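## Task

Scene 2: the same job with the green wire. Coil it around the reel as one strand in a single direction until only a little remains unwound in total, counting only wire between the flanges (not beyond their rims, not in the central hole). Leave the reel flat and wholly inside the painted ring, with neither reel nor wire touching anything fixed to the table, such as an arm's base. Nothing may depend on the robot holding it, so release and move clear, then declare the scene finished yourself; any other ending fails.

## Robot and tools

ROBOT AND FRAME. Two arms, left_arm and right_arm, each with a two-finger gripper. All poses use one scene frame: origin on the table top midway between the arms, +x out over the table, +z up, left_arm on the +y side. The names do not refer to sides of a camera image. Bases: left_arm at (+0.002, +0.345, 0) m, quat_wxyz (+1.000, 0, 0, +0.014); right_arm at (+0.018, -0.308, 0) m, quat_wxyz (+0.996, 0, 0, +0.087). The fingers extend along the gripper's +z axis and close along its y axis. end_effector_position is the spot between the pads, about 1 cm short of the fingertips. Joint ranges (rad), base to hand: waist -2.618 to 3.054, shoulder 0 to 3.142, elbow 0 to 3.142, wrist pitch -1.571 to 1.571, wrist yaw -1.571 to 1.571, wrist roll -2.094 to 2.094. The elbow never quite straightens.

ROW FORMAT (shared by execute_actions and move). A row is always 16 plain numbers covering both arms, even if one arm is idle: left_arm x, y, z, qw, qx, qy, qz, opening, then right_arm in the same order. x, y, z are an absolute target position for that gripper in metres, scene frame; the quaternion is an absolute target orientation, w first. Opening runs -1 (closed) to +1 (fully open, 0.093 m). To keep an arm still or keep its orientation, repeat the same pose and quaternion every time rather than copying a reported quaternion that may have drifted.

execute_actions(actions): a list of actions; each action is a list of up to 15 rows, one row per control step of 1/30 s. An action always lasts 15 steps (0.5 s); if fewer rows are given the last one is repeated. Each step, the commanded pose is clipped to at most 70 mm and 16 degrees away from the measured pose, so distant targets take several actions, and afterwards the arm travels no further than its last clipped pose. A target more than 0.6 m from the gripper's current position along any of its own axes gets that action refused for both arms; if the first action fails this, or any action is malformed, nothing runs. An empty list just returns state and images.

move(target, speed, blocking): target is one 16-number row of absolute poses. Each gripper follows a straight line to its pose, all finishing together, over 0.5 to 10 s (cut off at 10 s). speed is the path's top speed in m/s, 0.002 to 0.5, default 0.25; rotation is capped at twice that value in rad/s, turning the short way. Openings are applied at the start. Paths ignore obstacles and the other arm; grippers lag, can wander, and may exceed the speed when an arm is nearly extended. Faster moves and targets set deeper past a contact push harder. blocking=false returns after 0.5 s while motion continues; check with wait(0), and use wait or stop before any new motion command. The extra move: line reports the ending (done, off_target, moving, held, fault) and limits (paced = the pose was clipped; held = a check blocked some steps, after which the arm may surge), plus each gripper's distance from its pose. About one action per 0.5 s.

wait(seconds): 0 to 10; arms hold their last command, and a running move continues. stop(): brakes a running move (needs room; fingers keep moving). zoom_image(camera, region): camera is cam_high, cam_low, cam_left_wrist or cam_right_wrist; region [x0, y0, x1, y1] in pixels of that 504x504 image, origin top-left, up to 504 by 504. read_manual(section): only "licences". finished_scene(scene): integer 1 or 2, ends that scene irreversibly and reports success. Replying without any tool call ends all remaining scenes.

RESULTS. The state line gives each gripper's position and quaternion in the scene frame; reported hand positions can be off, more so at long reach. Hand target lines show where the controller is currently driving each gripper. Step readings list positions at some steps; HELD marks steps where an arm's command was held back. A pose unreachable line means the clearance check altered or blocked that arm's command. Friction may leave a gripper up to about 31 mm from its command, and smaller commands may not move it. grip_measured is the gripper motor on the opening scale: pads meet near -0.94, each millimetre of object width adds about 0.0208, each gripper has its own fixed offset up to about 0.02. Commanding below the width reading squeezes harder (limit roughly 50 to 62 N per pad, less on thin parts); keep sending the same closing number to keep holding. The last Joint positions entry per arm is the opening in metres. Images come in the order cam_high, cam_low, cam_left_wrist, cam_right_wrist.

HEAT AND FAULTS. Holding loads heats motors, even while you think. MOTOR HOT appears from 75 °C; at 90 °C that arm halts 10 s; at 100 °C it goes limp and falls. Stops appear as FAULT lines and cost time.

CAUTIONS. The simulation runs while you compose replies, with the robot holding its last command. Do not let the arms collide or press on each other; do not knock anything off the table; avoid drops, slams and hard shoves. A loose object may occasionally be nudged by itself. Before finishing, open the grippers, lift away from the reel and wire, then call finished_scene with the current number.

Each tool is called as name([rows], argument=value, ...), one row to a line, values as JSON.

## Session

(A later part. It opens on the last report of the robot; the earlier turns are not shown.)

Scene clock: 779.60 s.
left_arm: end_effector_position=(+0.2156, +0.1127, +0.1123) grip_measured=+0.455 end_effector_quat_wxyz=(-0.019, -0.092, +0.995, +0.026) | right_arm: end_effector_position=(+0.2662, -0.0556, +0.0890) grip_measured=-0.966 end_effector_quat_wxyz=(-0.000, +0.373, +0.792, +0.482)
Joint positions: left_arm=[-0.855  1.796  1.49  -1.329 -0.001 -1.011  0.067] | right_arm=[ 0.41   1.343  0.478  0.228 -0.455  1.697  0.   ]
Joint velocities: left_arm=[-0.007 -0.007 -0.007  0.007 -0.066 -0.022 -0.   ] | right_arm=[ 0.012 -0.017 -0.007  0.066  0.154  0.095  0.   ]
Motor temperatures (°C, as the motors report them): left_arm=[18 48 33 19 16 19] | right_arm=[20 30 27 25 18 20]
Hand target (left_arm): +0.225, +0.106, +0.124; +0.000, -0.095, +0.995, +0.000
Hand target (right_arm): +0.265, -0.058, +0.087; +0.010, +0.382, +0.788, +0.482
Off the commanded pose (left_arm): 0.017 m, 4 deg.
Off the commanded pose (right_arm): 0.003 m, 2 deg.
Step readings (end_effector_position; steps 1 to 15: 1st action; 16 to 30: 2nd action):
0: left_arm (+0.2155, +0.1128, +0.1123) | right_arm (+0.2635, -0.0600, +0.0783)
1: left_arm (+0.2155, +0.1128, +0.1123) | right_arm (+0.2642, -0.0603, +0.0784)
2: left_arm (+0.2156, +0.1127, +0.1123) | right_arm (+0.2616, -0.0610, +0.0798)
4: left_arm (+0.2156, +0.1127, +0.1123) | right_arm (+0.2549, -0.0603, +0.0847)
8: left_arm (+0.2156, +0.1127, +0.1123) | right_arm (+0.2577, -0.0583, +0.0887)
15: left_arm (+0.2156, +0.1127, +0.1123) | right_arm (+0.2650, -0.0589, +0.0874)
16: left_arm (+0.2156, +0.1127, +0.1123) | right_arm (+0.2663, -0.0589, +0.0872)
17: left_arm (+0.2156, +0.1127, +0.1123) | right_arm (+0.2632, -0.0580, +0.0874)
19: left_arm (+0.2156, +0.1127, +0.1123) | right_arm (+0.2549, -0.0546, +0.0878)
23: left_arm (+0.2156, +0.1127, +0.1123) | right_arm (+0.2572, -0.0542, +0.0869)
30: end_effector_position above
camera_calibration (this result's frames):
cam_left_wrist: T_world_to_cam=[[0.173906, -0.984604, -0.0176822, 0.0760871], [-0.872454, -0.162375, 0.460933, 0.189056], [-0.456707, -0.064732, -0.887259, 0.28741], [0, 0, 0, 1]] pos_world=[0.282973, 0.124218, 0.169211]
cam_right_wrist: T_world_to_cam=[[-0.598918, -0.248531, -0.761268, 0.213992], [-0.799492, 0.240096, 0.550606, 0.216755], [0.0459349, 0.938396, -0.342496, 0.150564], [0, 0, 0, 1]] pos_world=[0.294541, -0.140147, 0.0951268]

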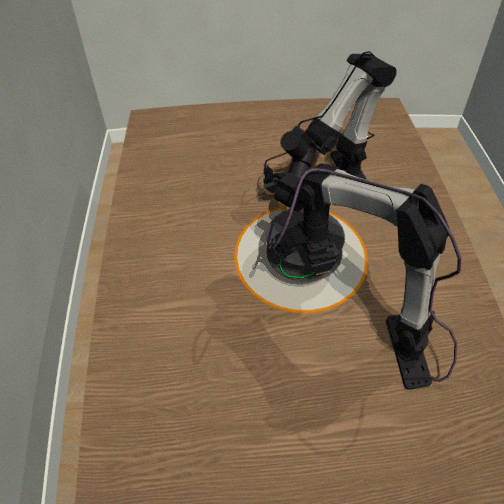

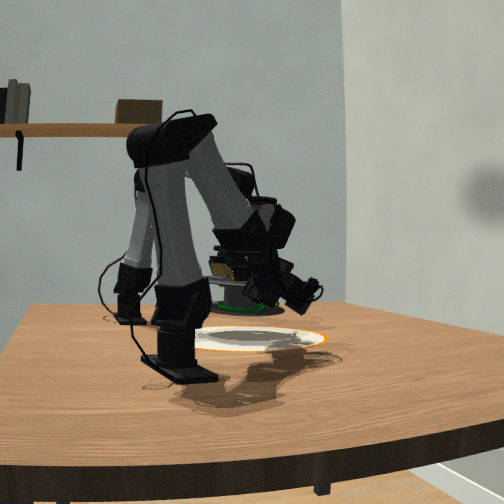

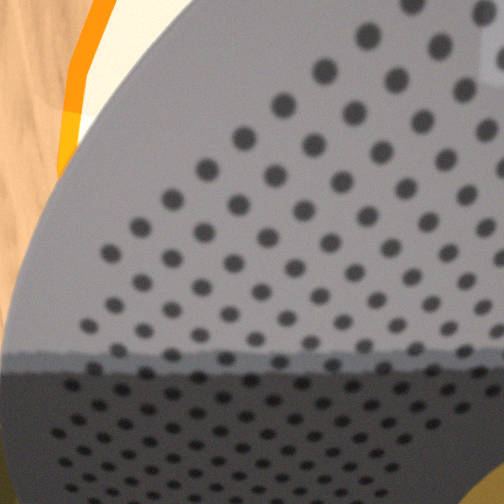

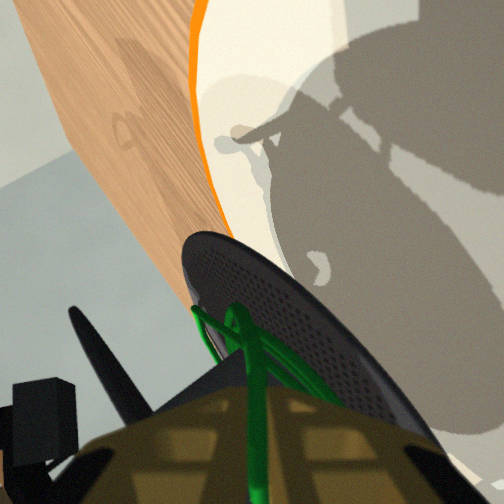

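execute_actions([
  [[0.2255,0.1058,0.124,0,-0.0958,0.9954,0,0.4, 0.265,-0.058,0.088,0.0085,0.3833,0.7862,0.4846,-0.8]],
  [[0.2255,0.1058,0.124,0,-0.0958,0.9954,0,0.4, 0.265,-0.058,0.088,0.0085,0.3833,0.7862,0.4846,-0.6]],
])

zoom_image(camera="cam_low", region=[200, 265, 320, 345])

Scene clock: 782.07 s.
left_arm: end_effector_position=(+0.2156, +0.1127, +0.1123) grip_measured=+0.455 end_effector_quat_wxyz=(-0.019, -0.092, +0.995, +0.026) | right_arm: end_effector_position=(+0.2697, -0.0563, +0.0903) grip_measured=-0.603 end_effector_quat_wxyz=(+0.005, +0.383, +0.787, +0.484)
Joint positions: left_arm=[-0.855  1.796  1.49  -1.329 -0.001 -1.011  0.067] | right_arm=[ 0.411  1.343  0.478  0.239 -0.437  1.715  0.016]
Joint velocities: left_arm=[ 0.007 -0.002 -0.002 -0.022  0.007 -0.007  0.   ] | right_arm=[-0.007  0.007 -0.002  0.037 -0.007 -0.007  0.   ]
Motor temperatures (°C, as the motors report them): left_arm=[18 48 33 19 16 19] | right_arm=[20 30 27 25 18 20]
Hand target (left_arm): +0.225, +0.106, +0.124; +0.000, -0.095, +0.995, +0.000
Hand target (right_arm): +0.265, -0.058, +0.088; +0.008, +0.383, +0.786, +0.484
Off the commanded pose (left_arm): 0.017 m, 4 deg.
Off the commanded pose (right_arm): 0.005 m, 0 deg.
Step readings (end_effector_position; steps 1 to 15: 1st action; 16 to 30: 2nd action):
0: left_arm (+0.2156, +0.1127, +0.1123) | right_arm (+0.2691, -0.0561, +0.0900)
1: left_arm (+0.2156, +0.1127, +0.1123) | right_arm (+0.2691, -0.0561, +0.0901)
2: left_arm (+0.2156, +0.1127, +0.1123) | right_arm (+0.2692, -0.0562, +0.0901)
4: left_arm (+0.2156, +0.1127, +0.1123) | right_arm (+0.2694, -0.0562, +0.0902)
8: left_arm (+0.2156, +0.1127, +0.1123) | right_arm (+0.2696, -0.0563, +0.0902)
15: left_arm (+0.2156, +0.1127, +0.1123) | right_arm (+0.2697, -0.0563, +0.0903)
16: left_arm (+0.2156, +0.1127, +0.1123) | right_arm (+0.2697, -0.0563, +0.0903)
17: left_arm (+0.2156, +0.1127, +0.1123) | right_arm (+0.2697, -0.0563, +0.0903)
19: left_arm (+0.2156, +0.1127, +0.1123) | right_arm (+0.2697, -0.0563, +0.0903)
23: left_arm (+0.2156, +0.1127, +0.1123) | right_arm (+0.2697, -0.0563, +0.0903)
30: end_effector_position above
camera_calibration (this result's frames):
cam_left_wrist: T_world_to_cam=[[0.173906, -0.984604, -0.0176822, 0.0760871], [-0.872454, -0.162375, 0.460933, 0.189056], [-0.456707, -0.064732, -0.887259, 0.28741], [0, 0, 0, 1]] pos_world=[0.282973, 0.124218, 0.169211]
cam_right_wrist: T_world_to_cam=[[-0.603668, -0.231312, -0.762942, 0.219228], [-0.794273, 0.256923, 0.550563, 0.218568], [0.0686658, 0.938342, -0.338821, 0.145041], [0, 0, 0, 1]] pos_world=[0.295984, -0.141543, 0.0960656]

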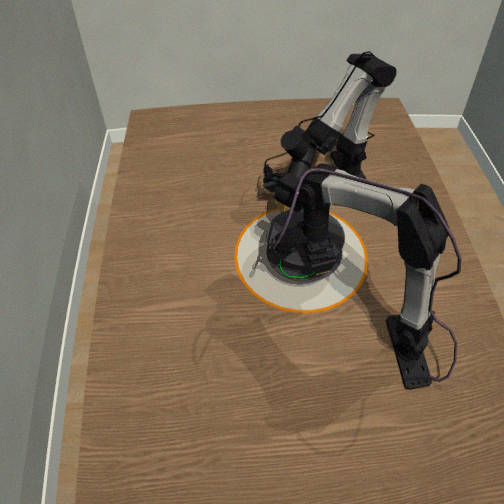

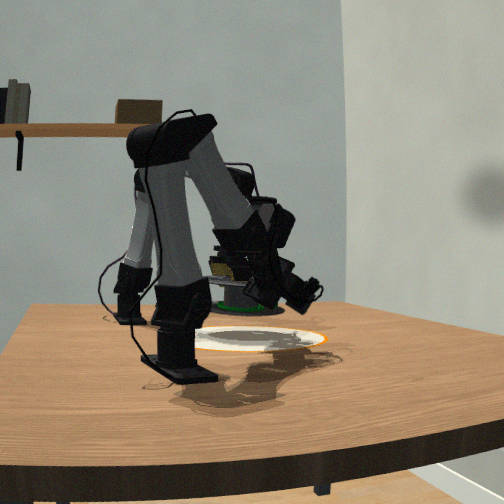

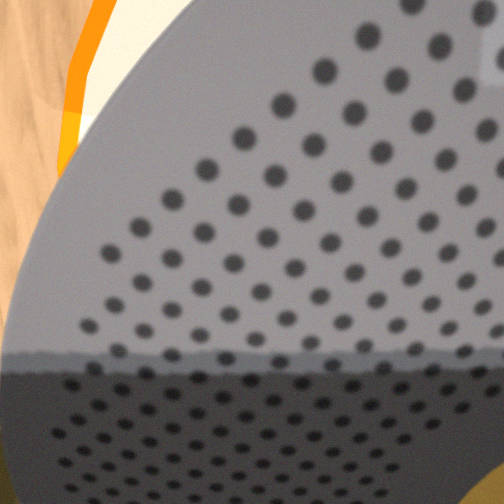

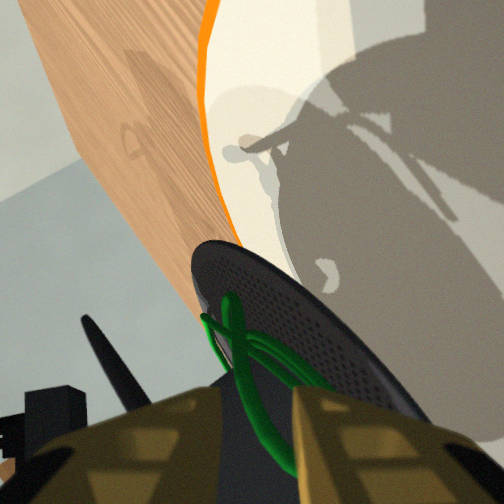

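Region (200, 265, 320, 345) of cam_low's 504x504 image, scaled by 4.200, with more detail than that image has.

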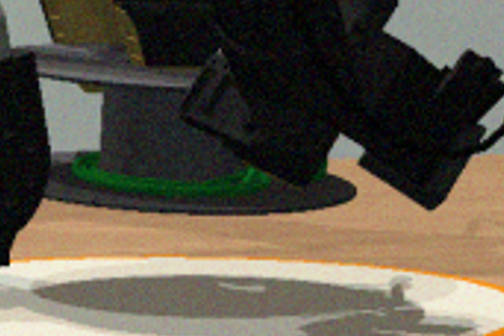

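execute_actions([
  [[0.2255,0.1058,0.124,0,-0.0958,0.9954,0,0.4, 0.262,-0.070,0.094,0.0085,0.3833,0.7862,0.4846,-0.5]],
  [[0.2255,0.1058,0.124,0,-0.0958,0.9954,0,0.4, 0.258,-0.083,0.100,0.0085,0.3833,0.7862,0.4846,-0.5]],
])

zoom_image(camera="cam_low", region=[200, 265, 320, 345])

Scene clock: 783.73 s.
left_arm: end_effector_position=(+0.2156, +0.1127, +0.1123) grip_measured=+0.455 end_effector_quat_wxyz=(-0.019, -0.092, +0.995, +0.026) | right_arm: end_effector_position=(+0.2645, -0.0775, +0.1067) grip_measured=-0.503 end_effector_quat_wxyz=(+0.015, +0.381, +0.782, +0.492)
Joint positions: left_arm=[-0.855  1.796  1.49  -1.329 -0.001 -1.011  0.067] | right_arm=[ 0.347  1.208  0.454  0.136 -0.477  1.677  0.021]
Joint velocities: left_arm=[ 0.007  0.002 -0.012  0.007  0.051 -0.022 -0.001] | right_arm=[ 0.002  0.007 -0.012 -0.095  0.022  0.037  0.001]
Motor temperatures (°C, as the motors report them): left_arm=[18 48 33 19 16 19] | right_arm=[20 30 27 25 18 20]
Hand target (left_arm): +0.225, +0.106, +0.124; +0.000, -0.095, +0.995, +0.000
Hand target (right_arm): +0.258, -0.083, +0.100; +0.007, +0.384, +0.786, +0.485
Off the commanded pose (left_arm): 0.017 m, 4 deg.
Off the commanded pose (right_arm): 0.011 m, 1 deg.
Step readings (end_effector_position; steps 1 to 15: 1st action; 16 to 30: 2nd action):
0: left_arm (+0.2156, +0.1127, +0.1123) | right_arm (+0.2697, -0.0563, +0.0903)
1: left_arm (+0.2156, +0.1127, +0.1123) | right_arm (+0.2694, -0.0572, +0.0912)
2: left_arm (+0.2156, +0.1127, +0.1123) | right_arm (+0.2688, -0.0595, +0.0931)
4: left_arm (+0.2156, +0.1127, +0.1123) | right_arm (+0.2690, -0.0627, +0.0983)
8: left_arm (+0.2156, +0.1127, +0.1123) | right_arm (+0.2695, -0.0635, +0.1023)
15: left_arm (+0.2156, +0.1127, +0.1123) | right_arm (+0.2683, -0.0640, +0.1007)
16: left_arm (+0.2156, +0.1127, +0.1123) | right_arm (+0.2677, -0.0655, +0.1014)
17: left_arm (+0.2156, +0.1127, +0.1123) | right_arm (+0.2676, -0.0692, +0.1030)
19: left_arm (+0.2156, +0.1127, +0.1123) | right_arm (+0.2686, -0.0750, +0.1074)
23: left_arm (+0.2156, +0.1127, +0.1123) | right_arm (+0.2674, -0.0771, +0.1097)
30: end_effector_position above
camera_calibration (this result's frames):
cam_left_wrist: T_world_to_cam=[[0.173906, -0.984604, -0.0176822, 0.0760871], [-0.872454, -0.162375, 0.460933, 0.189056], [-0.456707, -0.064732, -0.887259, 0.28741], [0, 0, 0, 1]] pos_world=[0.282973, 0.124218, 0.169211]
cam_right_wrist: T_world_to_cam=[[-0.588004, -0.217775, -0.77899, 0.22234], [-0.804237, 0.260212, 0.534315, 0.215444], [0.0863424, 0.940672, -0.328148, 0.165235], [0, 0, 0, 1]] pos_world=[0.289738, -0.163073, 0.112307]

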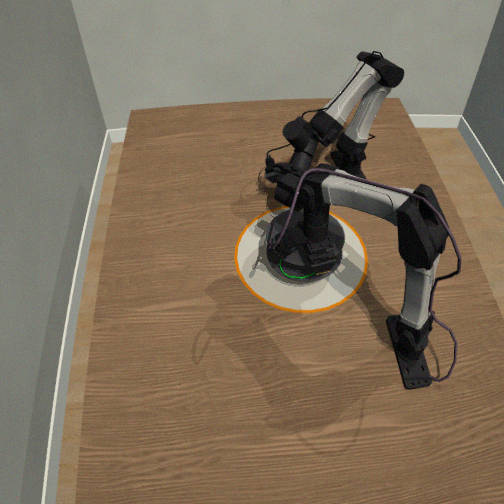

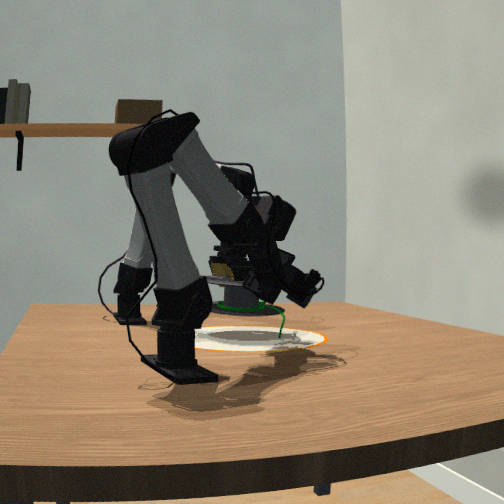

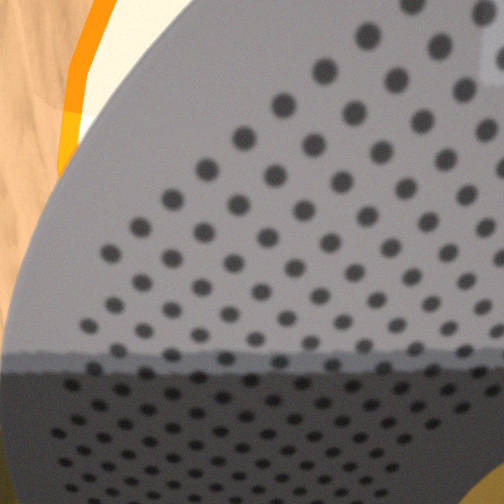

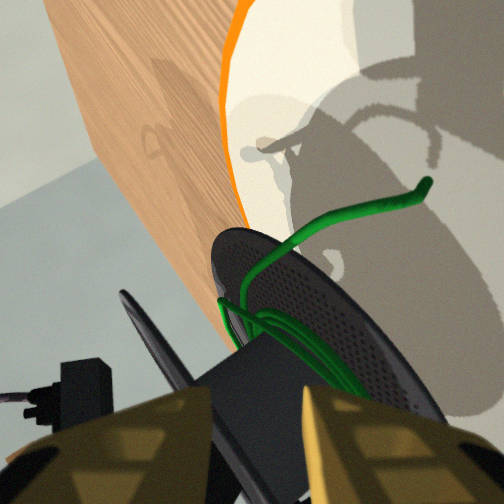

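Region (200, 265, 320, 345) of cam_low's 504x504 image, scaled by 4.200, with more detail than that image has.

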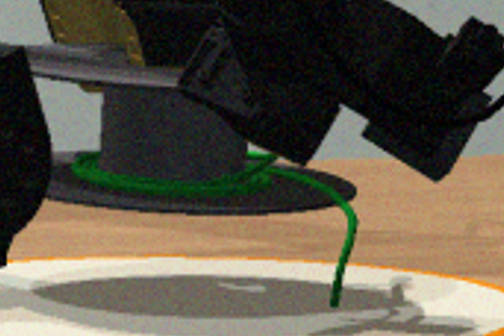

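execute_actions([
  [[0.2377,0.1070,0.124,0,0,1,0,0.4, 0.258,-0.095,0.105,-0.0443,0.2955,0.8233,0.4827,-0.5]],
  [[0.2488,0.1060,0.124,0,0.0872,0.9962,0,0.4, 0.255,-0.105,0.103,-0.0966,0.2041,0.8505,0.4750,-0.5]],
  [[0.2596,0.1031,0.124,0,0.1736,0.9848,0,0.4, 0.250,-0.112,0.100,0.0085,0.0153,0.8745,0.4847,-0.5]],
  [[0.2697,0.0984,0.124,0,0.2588,0.9659,0,0.4, 0.245,-0.115,0.097,0.1336,-0.2115,0.8487,0.4660,-0.5]],
  [[0.2788,0.0920,0.124,0,0.3420,0.9397,0,0.4, 0.240,-0.115,0.094,0.2498,-0.4241,0.7650,0.4155,-0.5]],
  [[0.2867,0.0841,0.124,0,0.4226,0.9063,0,0.4, 0.232,-0.115,0.090,0.3487,-0.6076,0.6292,0.3367,-0.5]],
  [[0.2931,0.0750,0.124,0,0.5,0.866,0,0.4, 0.228,-0.115,0.088,0.3487,-0.6076,0.6292,0.3367,-0.5]],
  [[0.2978,0.0649,0.124,0,0.5736,0.8192,0,0.4, 0.228,-0.115,0.088,0.3487,-0.6076,0.6292,0.3367,-0.5]],
])

Scene clock: 794.17 s.
left_arm: end_effector_position=(+0.3014, +0.0686, +0.1180) grip_measured=+0.455 end_effector_quat_wxyz=(+0.002, +0.565, +0.825, +0.006) | right_arm: end_effector_position=(+0.2343, -0.1161, +0.0908) grip_measured=-0.502 end_effector_quat_wxyz=(+0.357, -0.607, +0.630, +0.328)
Joint positions: left_arm=[-0.778  2.107  1.947 -1.408 -0.013  0.451  0.067] | right_arm=[ 0.06   1.349  0.595 -0.381 -0.946 -1.075  0.021]
Joint velocities: left_arm=[-0.007 -0.012  0.007 -0.037 -0.022  0.037  0.   ] | right_arm=[-0.012  0.002 -0.007 -0.022 -0.037 -0.007 -0.   ]
Motor temperatures (°C, as the motors report them): left_arm=[18 48 34 19 16 19] | right_arm=[20 29 27 25 18 20]
Hand target (left_arm): +0.298, +0.065, +0.124; +0.000, +0.573, +0.819, +0.000
Hand target (right_arm): +0.228, -0.115, +0.088; -0.349, +0.607, -0.629, -0.337
Off the commanded pose (left_arm): 0.008 m, 1 deg.
Off the commanded pose (right_arm): 0.007 m, 1 deg.
Step readings (end_effector_position; steps 1 to 15: 1st action; 16 to 30: 2nd action; 31 to 45: 3rd action; 46 to 60: 4th action; 61 to 75: 5th action; 76 to 90: 6th action; 91 to 105: 7th action; 106 to 120: 8th action):
0: left_arm (+0.2156, +0.1127, +0.1123) | right_arm (+0.2639, -0.0776, +0.1061)
1: left_arm (+0.2169, +0.1129, +0.1131) | right_arm (+0.2624, -0.0796, +0.1064)
2: left_arm (+0.2189, +0.1128, +0.1141) | right_arm (+0.2650, -0.0866, +0.1063)
4: left_arm (+0.2240, +0.1129, +0.1169) | right_arm (+0.2702, -0.0993, +0.1058)
8: left_arm (+0.2286, +0.1138, +0.1194) | right_arm (+0.2681, -0.0987, +0.1094)
15: left_arm (+0.2286, +0.1138, +0.1194) | right_arm (+0.2592, -0.0949, +0.1085)
16: left_arm (+0.2299, +0.1137, +0.1198) | right_arm (+0.2578, -0.0960, +0.1089)
17: left_arm (+0.2320, +0.1128, +0.1201) | right_arm (+0.2605, -0.0997, +0.1085)
19: left_arm (+0.2369, +0.1115, +0.1197) | right_arm (+0.2675, -0.1062, +0.1066)
23: left_arm (+0.2400, +0.1119, +0.1179) | right_arm (+0.2656, -0.1053, +0.1065)
30: left_arm (+0.2405, +0.1117, +0.1180) | right_arm (+0.2580, -0.1044, +0.1064)
31: left_arm (+0.2417, +0.1114, +0.1186) | right_arm (+0.2572, -0.1049, +0.1052)
32: left_arm (+0.2438, +0.1103, +0.1191) | right_arm (+0.2561, -0.1060, +0.1041)
34: left_arm (+0.2487, +0.1081, +0.1194) | right_arm (+0.2544, -0.1078, +0.1019)
38: left_arm (+0.2519, +0.1078, +0.1182) | right_arm (+0.2537, -0.1092, +0.1011)
45: left_arm (+0.2524, +0.1076, +0.1183) | right_arm (+0.2477, -0.1110, +0.0987)
46: left_arm (+0.2535, +0.1072, +0.1187) | right_arm (+0.2473, -0.1112, +0.0983)
47: left_arm (+0.2557, +0.1057, +0.1194) | right_arm (+0.2468, -0.1113, +0.0981)
49: left_arm (+0.2602, +0.1027, +0.1194) | right_arm (+0.2459, -0.1116, +0.0979)
53: left_arm (+0.2631, +0.1018, +0.1179) | right_arm (+0.2458, -0.1116, +0.0981)
60: left_arm (+0.2636, +0.1015, +0.1180) | right_arm (+0.2456, -0.1134, +0.0976)
61: left_arm (+0.2647, +0.1010, +0.1186) | right_arm (+0.2453, -0.1135, +0.0972)
62: left_arm (+0.2667, +0.0993, +0.1192) | right_arm (+0.2445, -0.1137, +0.0968)
64: left_arm (+0.2710, +0.0955, +0.1195) | right_arm (+0.2426, -0.1141, +0.0957)
68: left_arm (+0.2738, +0.0940, +0.1181) | right_arm (+0.2421, -0.1142, +0.0951)
75: left_arm (+0.2745, +0.0938, +0.1180) | right_arm (+0.2414, -0.1144, +0.0948)
76: left_arm (+0.2754, +0.0931, +0.1186) | right_arm (+0.2411, -0.1145, +0.0945)
77: left_arm (+0.2773, +0.0914, +0.1193) | right_arm (+0.2395, -0.1149, +0.0938)
79: left_arm (+0.2815, +0.0874, +0.1196) | right_arm (+0.2361, -0.1157, +0.0922)
83: left_arm (+0.2839, +0.0852, +0.1181) | right_arm (+0.2350, -0.1159, +0.0912)
90: left_arm (+0.2845, +0.0847, +0.1180) | right_arm (+0.2347, -0.1160, +0.0910)
91: left_arm (+0.2852, +0.0840, +0.1187) | right_arm (+0.2346, -0.1160, +0.0910)
92: left_arm (+0.2870, +0.0824, +0.1193) | right_arm (+0.2346, -0.1160, +0.0910)
94: left_arm (+0.2911, +0.0785, +0.1196) | right_arm (+0.2346, -0.1160, +0.0910)
98: left_arm (+0.2936, +0.0762, +0.1181) | right_arm (+0.2345, -0.1161, +0.0910)
105: left_arm (+0.2933, +0.0764, +0.1181) | right_arm (+0.2343, -0.1161, +0.0909)
106: left_arm (+0.2941, +0.0758, +0.1186) | right_arm (+0.2343, -0.1161, +0.0909)
107: left_arm (+0.2957, +0.0743, +0.1193) | right_arm (+0.2343, -0.1161, +0.0909)
109: left_arm (+0.2996, +0.0705, +0.1197) | right_arm (+0.2343, -0.1161, +0.0909)
113: left_arm (+0.3020, +0.0681, +0.1181) | right_arm (+0.2343, -0.1161, +0.0908)
120: end_effector_position above
camera_calibration (this result's frames):
cam_left_wrist: T_world_to_cam=[[-0.935486, -0.352464, 0.0252061, 0.303734], [-0.307354, 0.846804, 0.434116, 0.0177084], [-0.174355, 0.398362, -0.900504, 0.21348], [0, 0, 0, 1]] pos_world=[0.326803, 0.00701745, 0.176896]
cam_right_wrist: T_world_to_cam=[[0.998538, -0.0526562, 0.0122112, -0.240601], [-0.0364878, -0.823292, -0.566444, 0.00400199], [0.0398802, 0.565171, -0.82401, 0.211292], [0, 0, 0, 1]] pos_world=[0.231969, -0.12879, 0.179312]

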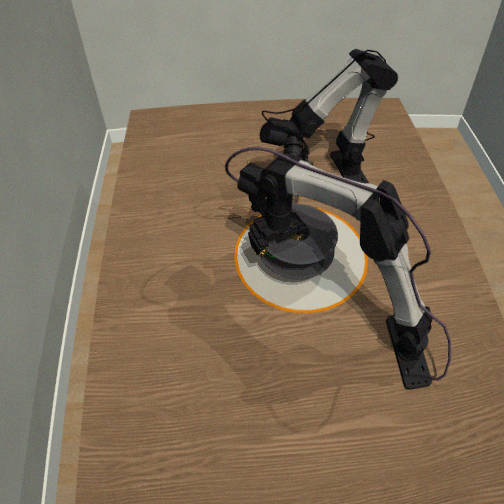

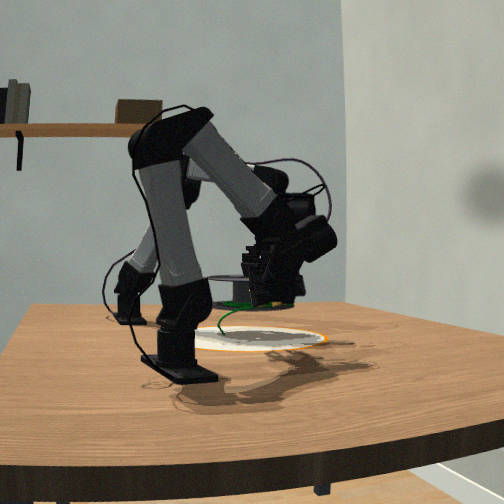

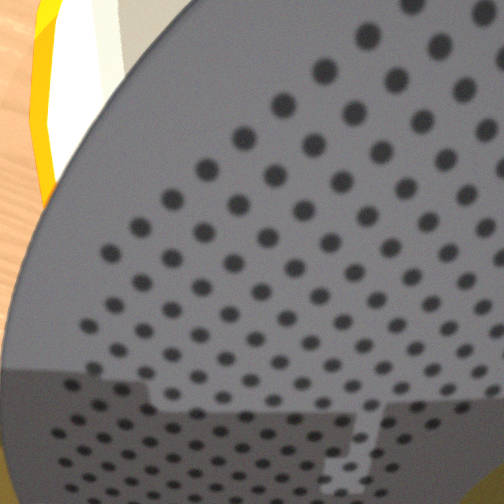

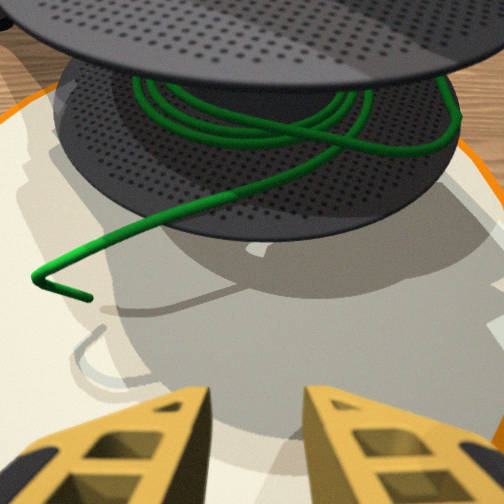

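execute_actions([
  [[0.2978,0.0649,0.124,0,0.5736,0.8192,0,0.4, 0.234,-0.112,0.085,0.2498,-0.4241,0.7650,0.4155,-0.52]],
  [[0.2965,0.0670,0.124,0,0.5519,0.8339,0,0.4, 0.236,-0.105,0.080,0.1336,-0.2115,0.8487,0.4660,-0.55]],
  [[0.2952,0.0691,0.124,0,0.5299,0.8480,0,0.4, 0.238,-0.095,0.074,0.0085,0.0153,0.8745,0.4847,-0.55]],
  [[0.2952,0.0691,0.124,0,0.5299,0.8480,0,0.4, 0.238,-0.082,0.068,0.0085,0.0153,0.8745,0.4847,-0.55]],
  [[0.2952,0.0691,0.124,0,0.5299,0.8480,0,0.4, 0.238,-0.070,0.063,0.0085,0.0153,0.8745,0.4847,-0.55]],
])

Scene clock: 799.77 s.
left_arm: end_effector_position=(+0.3012, +0.0688, +0.1182) grip_measured=+0.455 end_effector_quat_wxyz=(+0.002, +0.530, +0.848, +0.006) | right_arm: end_effector_position=(+0.2429, -0.0694, +0.0766) grip_measured=-0.547 end_effector_quat_wxyz=(+0.020, +0.006, +0.869, +0.494)
Joint positions: left_arm=[-0.778  2.107  1.947 -1.41  -0.013  0.367  0.067] | right_arm=[ 0.234  1.469  0.573 -0.039 -0.881  0.729  0.019]
Joint velocities: left_arm=[ 0.017 -0.002  0.002 -0.037  0.066 -0.037 -0.001] | right_arm=[-0.012 -0.002 -0.017  0.051  0.007  0.037  0.001]
Motor temperatures (°C, as the motors report them): left_arm=[18 48 34 19 16 19] | right_arm=[20 29 27 25 18 20]
Hand target (left_arm): +0.295, +0.069, +0.124; -0.000, +0.530, +0.848, +0.000
Hand target (right_arm): +0.237, -0.071, +0.063; +0.008, +0.015, +0.875, +0.483
Off the commanded pose (left_arm): 0.008 m, 1 deg.
Off the commanded pose (right_arm): 0.014 m, 2 deg.
Step readings (end_effector_position; steps 1 to 15: 1st action; 16 to 30: 2nd action; 31 to 45: 3rd action; 46 to 60: 4th action; 61 to 75: 5th action):
0: left_arm (+0.3012, +0.0688, +0.1182) | right_arm (+0.2343, -0.1161, +0.0908)
1: left_arm (+0.3012, +0.0688, +0.1182) | right_arm (+0.2341, -0.1160, +0.0902)
2: left_arm (+0.3012, +0.0688, +0.1182) | right_arm (+0.2342, -0.1160, +0.0886)
4: left_arm (+0.3012, +0.0688, +0.1182) | right_arm (+0.2340, -0.1161, +0.0848)
8: left_arm (+0.3012, +0.0688, +0.1182) | right_arm (+0.2336, -0.1160, +0.0821)
15: left_arm (+0.3012, +0.0688, +0.1182) | right_arm (+0.2338, -0.1159, +0.0822)
16: left_arm (+0.3012, +0.0688, +0.1182) | right_arm (+0.2335, -0.1150, +0.0818)
17: left_arm (+0.3012, +0.0688, +0.1182) | right_arm (+0.2331, -0.1131, +0.0809)
19: left_arm (+0.3012, +0.0688, +0.1182) | right_arm (+0.2324, -0.1106, +0.0784)
23: left_arm (+0.3012, +0.0688, +0.1182) | right_arm (+0.2323, -0.1101, +0.0766)
30: left_arm (+0.3012, +0.0688, +0.1182) | right_arm (+0.2374, -0.1070, +0.0793)
31: left_arm (+0.3012, +0.0688, +0.1182) | right_arm (+0.2372, -0.1057, +0.0789)
32: left_arm (+0.3012, +0.0688, +0.1182) | right_arm (+0.2363, -0.1036, +0.0777)
34: left_arm (+0.3012, +0.0688, +0.1182) | right_arm (+0.2336, -0.1006, +0.0740)
38: left_arm (+0.3012, +0.0688, +0.1182) | right_arm (+0.2337, -0.0997, +0.0723)
45: left_arm (+0.3012, +0.0688, +0.1182) | right_arm (+0.2404, -0.0957, +0.0755)
46: left_arm (+0.3012, +0.0688, +0.1182) | right_arm (+0.2404, -0.0941, +0.0747)
47: left_arm (+0.3012, +0.0688, +0.1182) | right_arm (+0.2393, -0.0908, +0.0743)
49: left_arm (+0.3012, +0.0688, +0.1182) | right_arm (+0.2361, -0.0848, +0.0737)
53: left_arm (+0.3012, +0.0688, +0.1182) | right_arm (+0.2377, -0.0826, +0.0730)
60: left_arm (+0.3012, +0.0688, +0.1182) | right_arm (+0.2419, -0.0820, +0.0738)
61: left_arm (+0.3012, +0.0688, +0.1182) | right_arm (+0.2422, -0.0806, +0.0737)
62: left_arm (+0.3012, +0.0688, +0.1182) | right_arm (+0.2413, -0.0776, +0.0739)
64: left_arm (+0.3012, +0.0688, +0.1182) | right_arm (+0.2388, -0.0721, +0.0748)
68: left_arm (+0.3012, +0.0688, +0.1182) | right_arm (+0.2404, -0.0699, +0.0758)
75: end_effector_position above
camera_calibration (this result's frames):
cam_left_wrist: T_world_to_cam=[[-0.902646, -0.429634, 0.0253739, 0.299001], [-0.377181, 0.818083, 0.434137, 0.0403939], [-0.207278, 0.382301, -0.90049, 0.224554], [0, 0, 0, 1]] pos_world=[0.331673, 0.00956819, 0.177085]
cam_right_wrist: T_world_to_cam=[[-0.000499836, -0.510961, -0.859604, 0.0310821], [-0.932727, -0.309721, 0.184645, 0.230498], [-0.360583, 0.801868, -0.476432, 0.259928], [0, 0, 0, 1]] pos_world=[0.308733, -0.121156, 0.107996]

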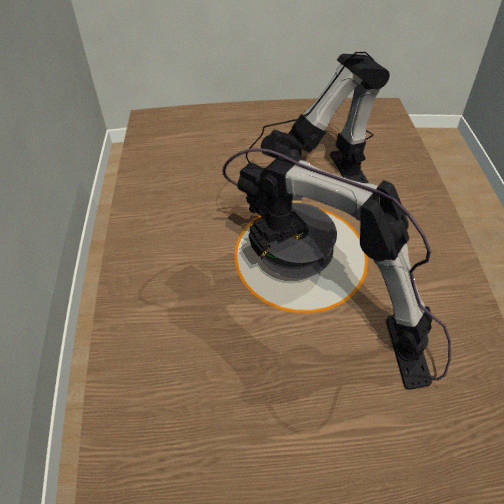

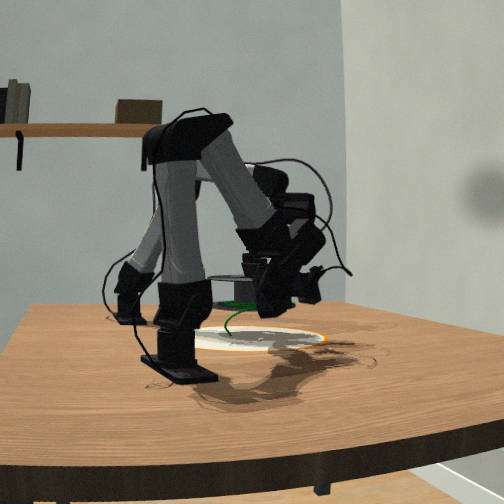

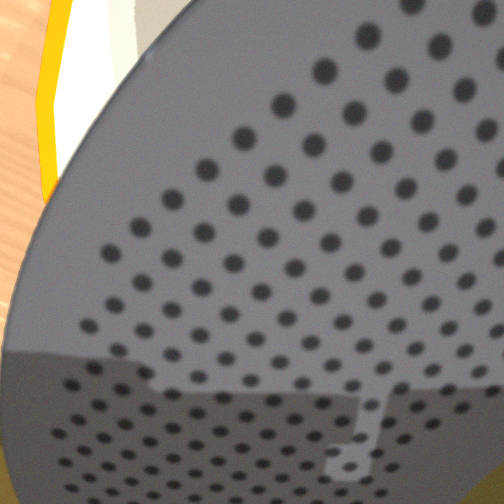

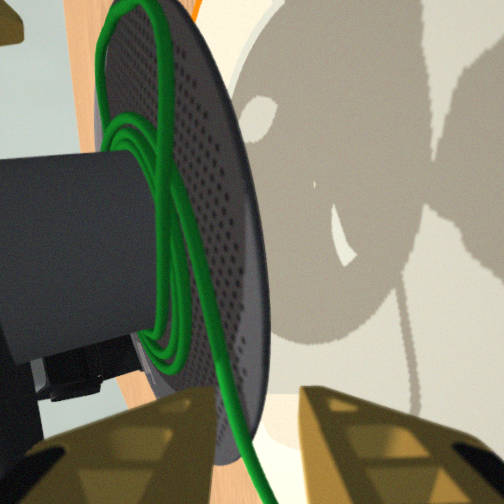

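execute_actions([
  [[0.2952,0.0691,0.124,0,0.5299,0.8480,0,0.4, 0.237,-0.064,0.057,0.0085,0.0153,0.8745,0.4847,-0.55]],
  [[0.2952,0.0691,0.124,0,0.5299,0.8480,0,0.4, 0.237,-0.056,0.054,0.0085,0.0153,0.8745,0.4847,-0.55]],
])

Scene clock: 801.57 s.
left_arm: end_effector_position=(+0.3012, +0.0688, +0.1182) grip_measured=+0.455 end_effector_quat_wxyz=(+0.002, +0.530, +0.848, +0.006) | right_arm: end_effector_position=(+0.2421, -0.0552, +0.0658) grip_measured=-0.547 end_effector_quat_wxyz=(+0.017, +0.008, +0.870, +0.493)
Joint positions: left_arm=[-0.778  2.107  1.947 -1.41  -0.013  0.367  0.067] | right_arm=[ 0.289  1.524  0.557  0.079 -0.849  0.8    0.019]
Joint velocities: left_arm=[-0.032  0.002 -0.007 -0.051 -0.007  0.037 -0.   ] | right_arm=[-0.012  0.007  0.012 -0.022  0.051 -0.022 -0.   ]
Motor temperatures (°C, as the motors report them): left_arm=[18 48 33 19 16 19] | right_arm=[20 29 27 25 18 20]
Hand target (left_arm): +0.295, +0.069, +0.124; -0.000, +0.530, +0.848, +0.000
Hand target (right_arm): +0.236, -0.057, +0.054; +0.008, +0.015, +0.875, +0.484
Off the commanded pose (left_arm): 0.008 m, 1 deg.
Off the commanded pose (right_arm): 0.013 m, 2 deg.
Step readings (end_effector_position; steps 1 to 15: 1st action; 16 to 30: 2nd action):
0: left_arm (+0.3012, +0.0688, +0.1182) | right_arm (+0.2436, -0.0693, +0.0769)
1: left_arm (+0.3012, +0.0688, +0.1182) | right_arm (+0.2436, -0.0685, +0.0763)
2: left_arm (+0.3012, +0.0688, +0.1182) | right_arm (+0.2430, -0.0670, +0.0748)
4: left_arm (+0.3012, +0.0688, +0.1182) | right_arm (+0.2405, -0.0650, +0.0708)
8: left_arm (+0.3012, +0.0688, +0.1182) | right_arm (+0.2394, -0.0644, +0.0671)
15: left_arm (+0.3012, +0.0688, +0.1182) | right_arm (+0.2416, -0.0636, +0.0684)
16: left_arm (+0.3012, +0.0688, +0.1182) | right_arm (+0.2419, -0.0627, +0.0680)
17: left_arm (+0.3012, +0.0688, +0.1182) | right_arm (+0.2415, -0.0606, +0.0674)
19: left_arm (+0.3012, +0.0688, +0.1182) | right_arm (+0.2395, -0.0572, +0.0657)
23: left_arm (+0.3012, +0.0688, +0.1182) | right_arm (+0.2404, -0.0557, +0.0649)
30: end_effector_position above
camera_calibration (this result's frames):
cam_left_wrist: T_world_to_cam=[[-0.902646, -0.429634, 0.0253739, 0.299001], [-0.377181, 0.818083, 0.434137, 0.0403939], [-0.207278, 0.382301, -0.90049, 0.224554], [0, 0, 0, 1]] pos_world=[0.331673, 0.00956819, 0.177085]
cam_right_wrist: T_world_to_cam=[[-0.00717301, -0.511913, -0.859007, 0.0305851], [-0.931744, -0.308453, 0.191599, 0.235476], [-0.363045, 0.801749, -0.474759, 0.243533], [0, 0, 0, 1]] pos_world=[0.308036, -0.106962, 0.0967755]

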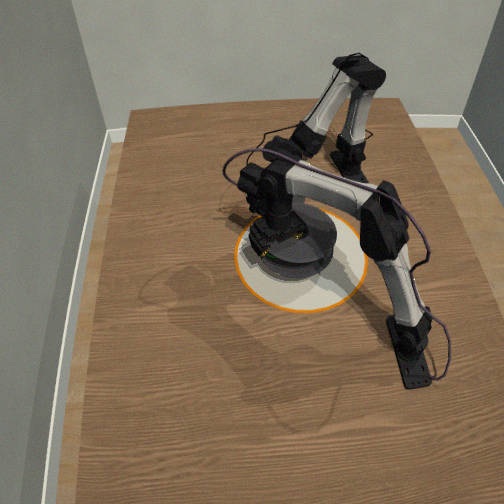

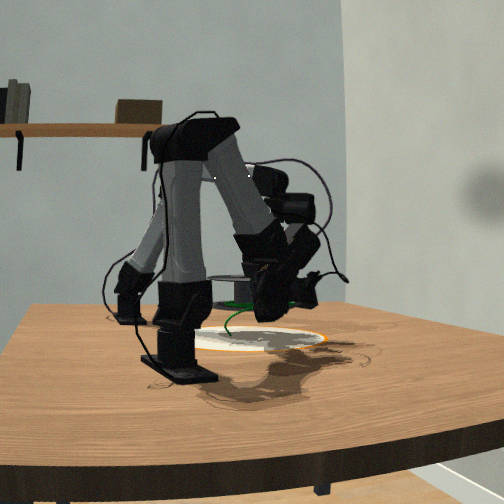

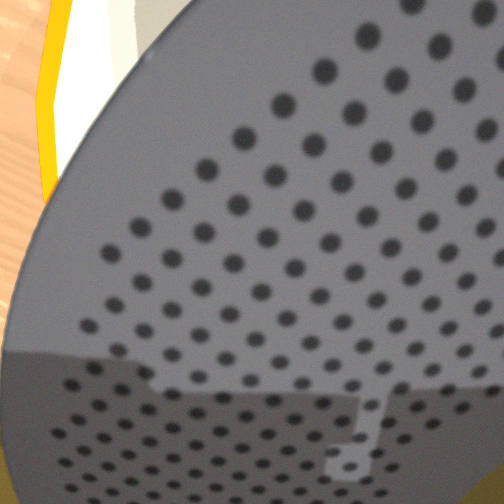

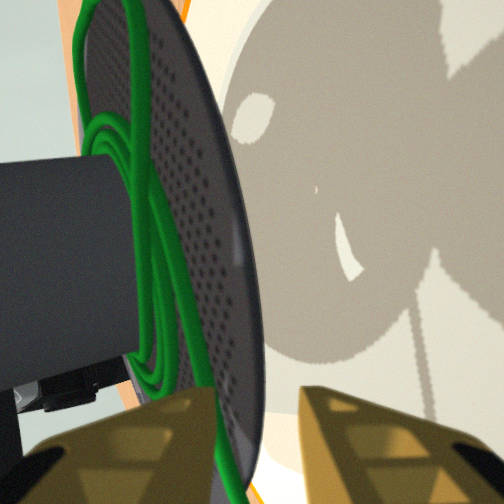

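execute_actions([
  [[0.2952,0.0691,0.124,0,0.5299,0.8480,0,0.4, 0.238,-0.055,0.047,0.0085,0.0153,0.8745,0.4847,-0.58]],
  [[0.2931,0.0730,0.124,0,0.4924,0.8704,0,0.4, 0.238,-0.055,0.047,0.0085,0.0153,0.8745,0.4847,-0.6]],
])

Scene clock: 803.23 s.
left_arm: end_effector_position=(+0.2971, +0.0737, +0.1112) grip_measured=+0.455 end_effector_quat_wxyz=(-0.011, +0.496, +0.868, +0.012) | right_arm: end_effector_position=(+0.2449, -0.0535, +0.0615) grip_measured=-0.597 end_effector_quat_wxyz=(+0.021, +0.007, +0.868, +0.495)
Joint positions: left_arm=[-0.778  2.107  1.919 -1.409 -0.018  0.286  0.067] | right_arm=[ 0.29   1.55   0.551  0.124 -0.848  0.805  0.017]
Joint velocities: left_arm=[ 0.002 -0.002 -0.007  0.007  0.007 -0.007 -0.001] | right_arm=[ 0.002 -0.012 -0.032 -0.022 -0.066 -0.037  0.001]
Motor temperatures (°C, as the motors report them): left_arm=[18 49 33 19 16 19] | right_arm=[20 28 27 25 18 20]
Hand target (left_arm): +0.293, +0.073, +0.124; -0.000, +0.492, +0.870, +0.000
Hand target (right_arm): +0.237, -0.056, +0.048; +0.008, +0.015, +0.875, +0.484
Off the commanded pose (left_arm): 0.013 m, 2 deg.
Off the commanded pose (right_arm): 0.016 m, 2 deg.
Step readings (end_effector_position; steps 1 to 15: 1st action; 16 to 30: 2nd action):
0: left_arm (+0.3012, +0.0688, +0.1182) | right_arm (+0.2425, -0.0551, +0.0661)
1: left_arm (+0.3012, +0.0688, +0.1182) | right_arm (+0.2428, -0.0549, +0.0654)
2: left_arm (+0.3012, +0.0688, +0.1182) | right_arm (+0.2434, -0.0546, +0.0643)
4: left_arm (+0.3012, +0.0688, +0.1182) | right_arm (+0.2435, -0.0546, +0.0608)
8: left_arm (+0.3017, +0.0694, +0.1182) | right_arm (+0.2445, -0.0537, +0.0612)
15: left_arm (+0.3017, +0.0694, +0.1182) | right_arm (+0.2449, -0.0535, +0.0614)
16: left_arm (+0.3012, +0.0700, +0.1172) | right_arm (+0.2449, -0.0535, +0.0615)
17: left_arm (+0.3005, +0.0706, +0.1162) | right_arm (+0.2449, -0.0535, +0.0615)
19: left_arm (+0.2985, +0.0725, +0.1132) | right_arm (+0.2449, -0.0535, +0.0615)
23: left_arm (+0.2971, +0.0737, +0.1112) | right_arm (+0.2449, -0.0535, +0.0615)
30: end_effector_position above
camera_calibration (this result's frames):
cam_left_wrist: T_world_to_cam=[[-0.864586, -0.501678, 0.0284762, 0.291306], [-0.434717, 0.775203, 0.458347, 0.0554809], [-0.252017, 0.383901, -0.888317, 0.227363], [0, 0, 0, 1]] pos_world=[0.333277, 0.015848, 0.168246]
cam_right_wrist: T_world_to_cam=[[-0.00188677, -0.507569, -0.861609, 0.0268414], [-0.933781, -0.307424, 0.183147, 0.240581], [-0.357839, 0.8049, -0.473379, 0.239964], [0, 0, 0, 1]] pos_world=[0.310569, -0.105563, 0.0926592]

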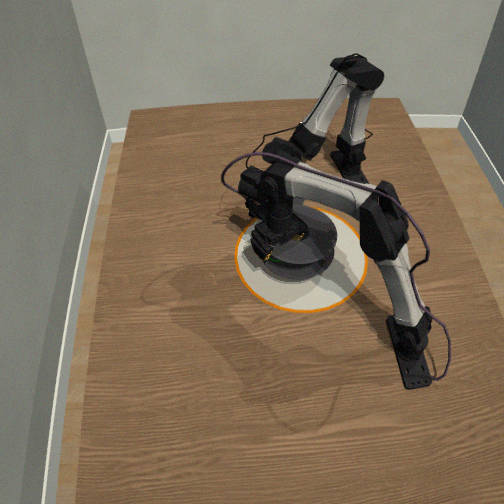

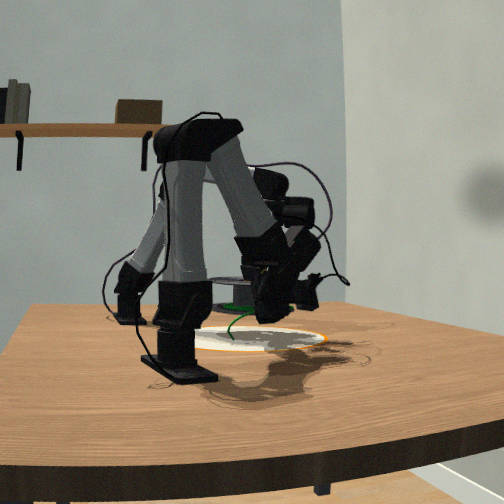

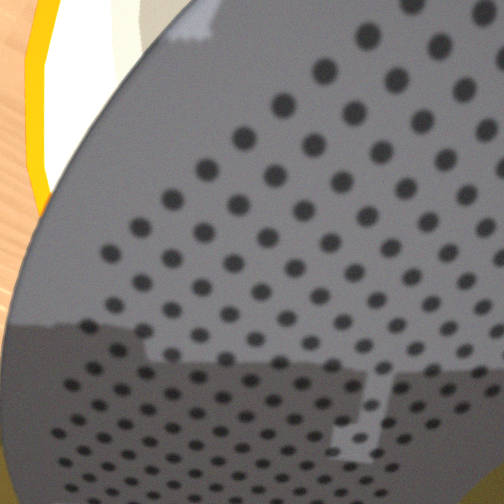

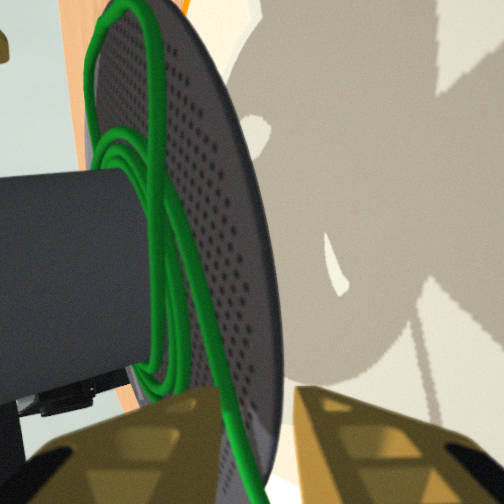

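execute_actions([
  [[0.2931,0.0730,0.124,0,0.4924,0.8704,0,0.4, 0.256,-0.056,0.050,0.0085,0.0153,0.8745,0.4847,-0.6]],
  [[0.2931,0.0730,0.124,0,0.4924,0.8704,0,0.4, 0.254,-0.055,0.040,0.0085,0.0153,0.8745,0.4847,-0.62]],
])

Scene clock: 805.77 s.
left_arm: end_effector_position=(+0.2976, +0.0755, +0.1102) grip_measured=+0.455 end_effector_quat_wxyz=(-0.012, +0.491, +0.871, +0.017) | right_arm: end_effector_position=(+0.2538, -0.0525, +0.0506) grip_measured=-0.616 end_effector_quat_wxyz=(+0.014, +0.006, +0.869, +0.495)
Joint positions: left_arm=[-0.778  2.107  1.915 -1.409 -0.027  0.276  0.067] | right_arm=[ 0.274  1.63   0.581  0.143 -0.866  0.779  0.016]
Joint velocities: left_arm=[-0.012 -0.012 -0.012  0.007 -0.081 -0.022  0.   ] | right_arm=[-0.022 -0.007  0.007  0.051  0.007 -0.007  0.   ]
Motor temperatures (°C, as the motors report them): left_arm=[18 49 33 19 16 19] | right_arm=[20 28 27 25 18 20]
Hand target (left_arm): +0.293, +0.073, +0.124; -0.000, +0.493, +0.870, +0.000
Hand target (right_arm): +0.253, -0.055, +0.040; +0.008, +0.015, +0.874, +0.485
Off the commanded pose (left_arm): 0.015 m, 2 deg.
Off the commanded pose (right_arm): 0.011 m, 2 deg.
Step readings (end_effector_position; steps 1 to 15: 1st action; 16 to 30: 2nd action):
0: left_arm (+0.2971, +0.0737, +0.1112) | right_arm (+0.2449, -0.0535, +0.0615)
1: left_arm (+0.2971, +0.0737, +0.1112) | right_arm (+0.2458, -0.0536, +0.0606)
2: left_arm (+0.2971, +0.0737, +0.1112) | right_arm (+0.2481, -0.0537, +0.0586)
4: left_arm (+0.2971, +0.0737, +0.1112) | right_arm (+0.2517, -0.0549, +0.0539)
8: left_arm (+0.2973, +0.0738, +0.1112) | right_arm (+0.2526, -0.0545, +0.0534)
15: left_arm (+0.2974, +0.0738, +0.1112) | right_arm (+0.2523, -0.0547, +0.0532)
16: left_arm (+0.2974, +0.0738, +0.1112) | right_arm (+0.2527, -0.0544, +0.0527)
17: left_arm (+0.2977, +0.0742, +0.1112) | right_arm (+0.2530, -0.0539, +0.0519)
19: left_arm (+0.2976, +0.0750, +0.1106) | right_arm (+0.2533, -0.0531, +0.0509)
23: left_arm (+0.2976, +0.0754, +0.1102) | right_arm (+0.2536, -0.0526, +0.0506)
30: end_effector_position above
camera_calibration (this result's frames):
cam_left_wrist: T_world_to_cam=[[-0.859419, -0.510878, 0.0200698, 0.292701], [-0.444621, 0.766186, 0.463973, 0.0577737], [-0.252411, 0.389824, -0.885622, 0.225289], [0, 0, 0, 1]] pos_world=[0.334106, 0.017446, 0.166841]
cam_right_wrist: T_world_to_cam=[[-0.00684417, -0.508706, -0.860913, 0.0191441], [-0.928939, -0.315465, 0.193791, 0.248942], [-0.37017, 0.801062, -0.470398, 0.239927], [0, 0, 0, 1]] pos_world=[0.320197, -0.103925, 0.0811001]

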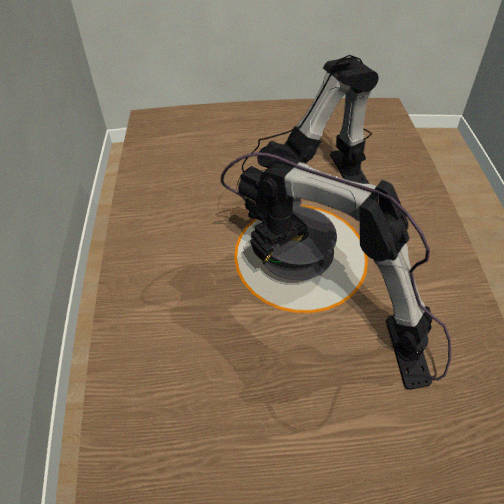

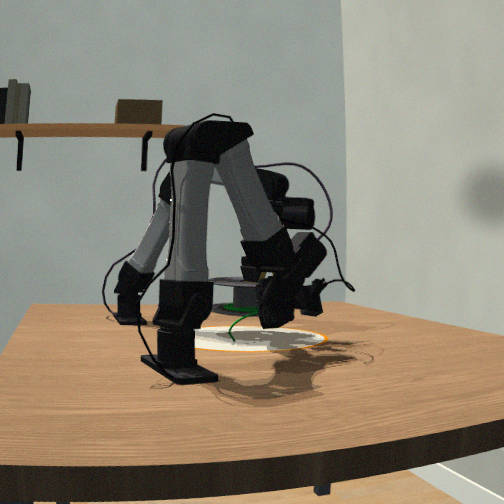

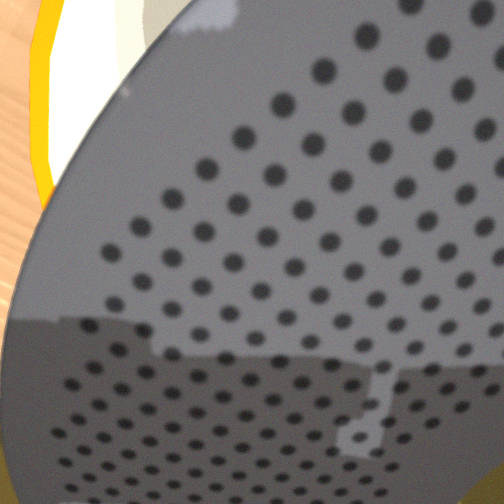

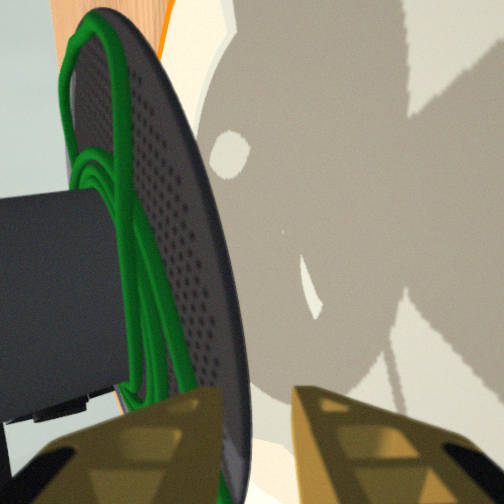

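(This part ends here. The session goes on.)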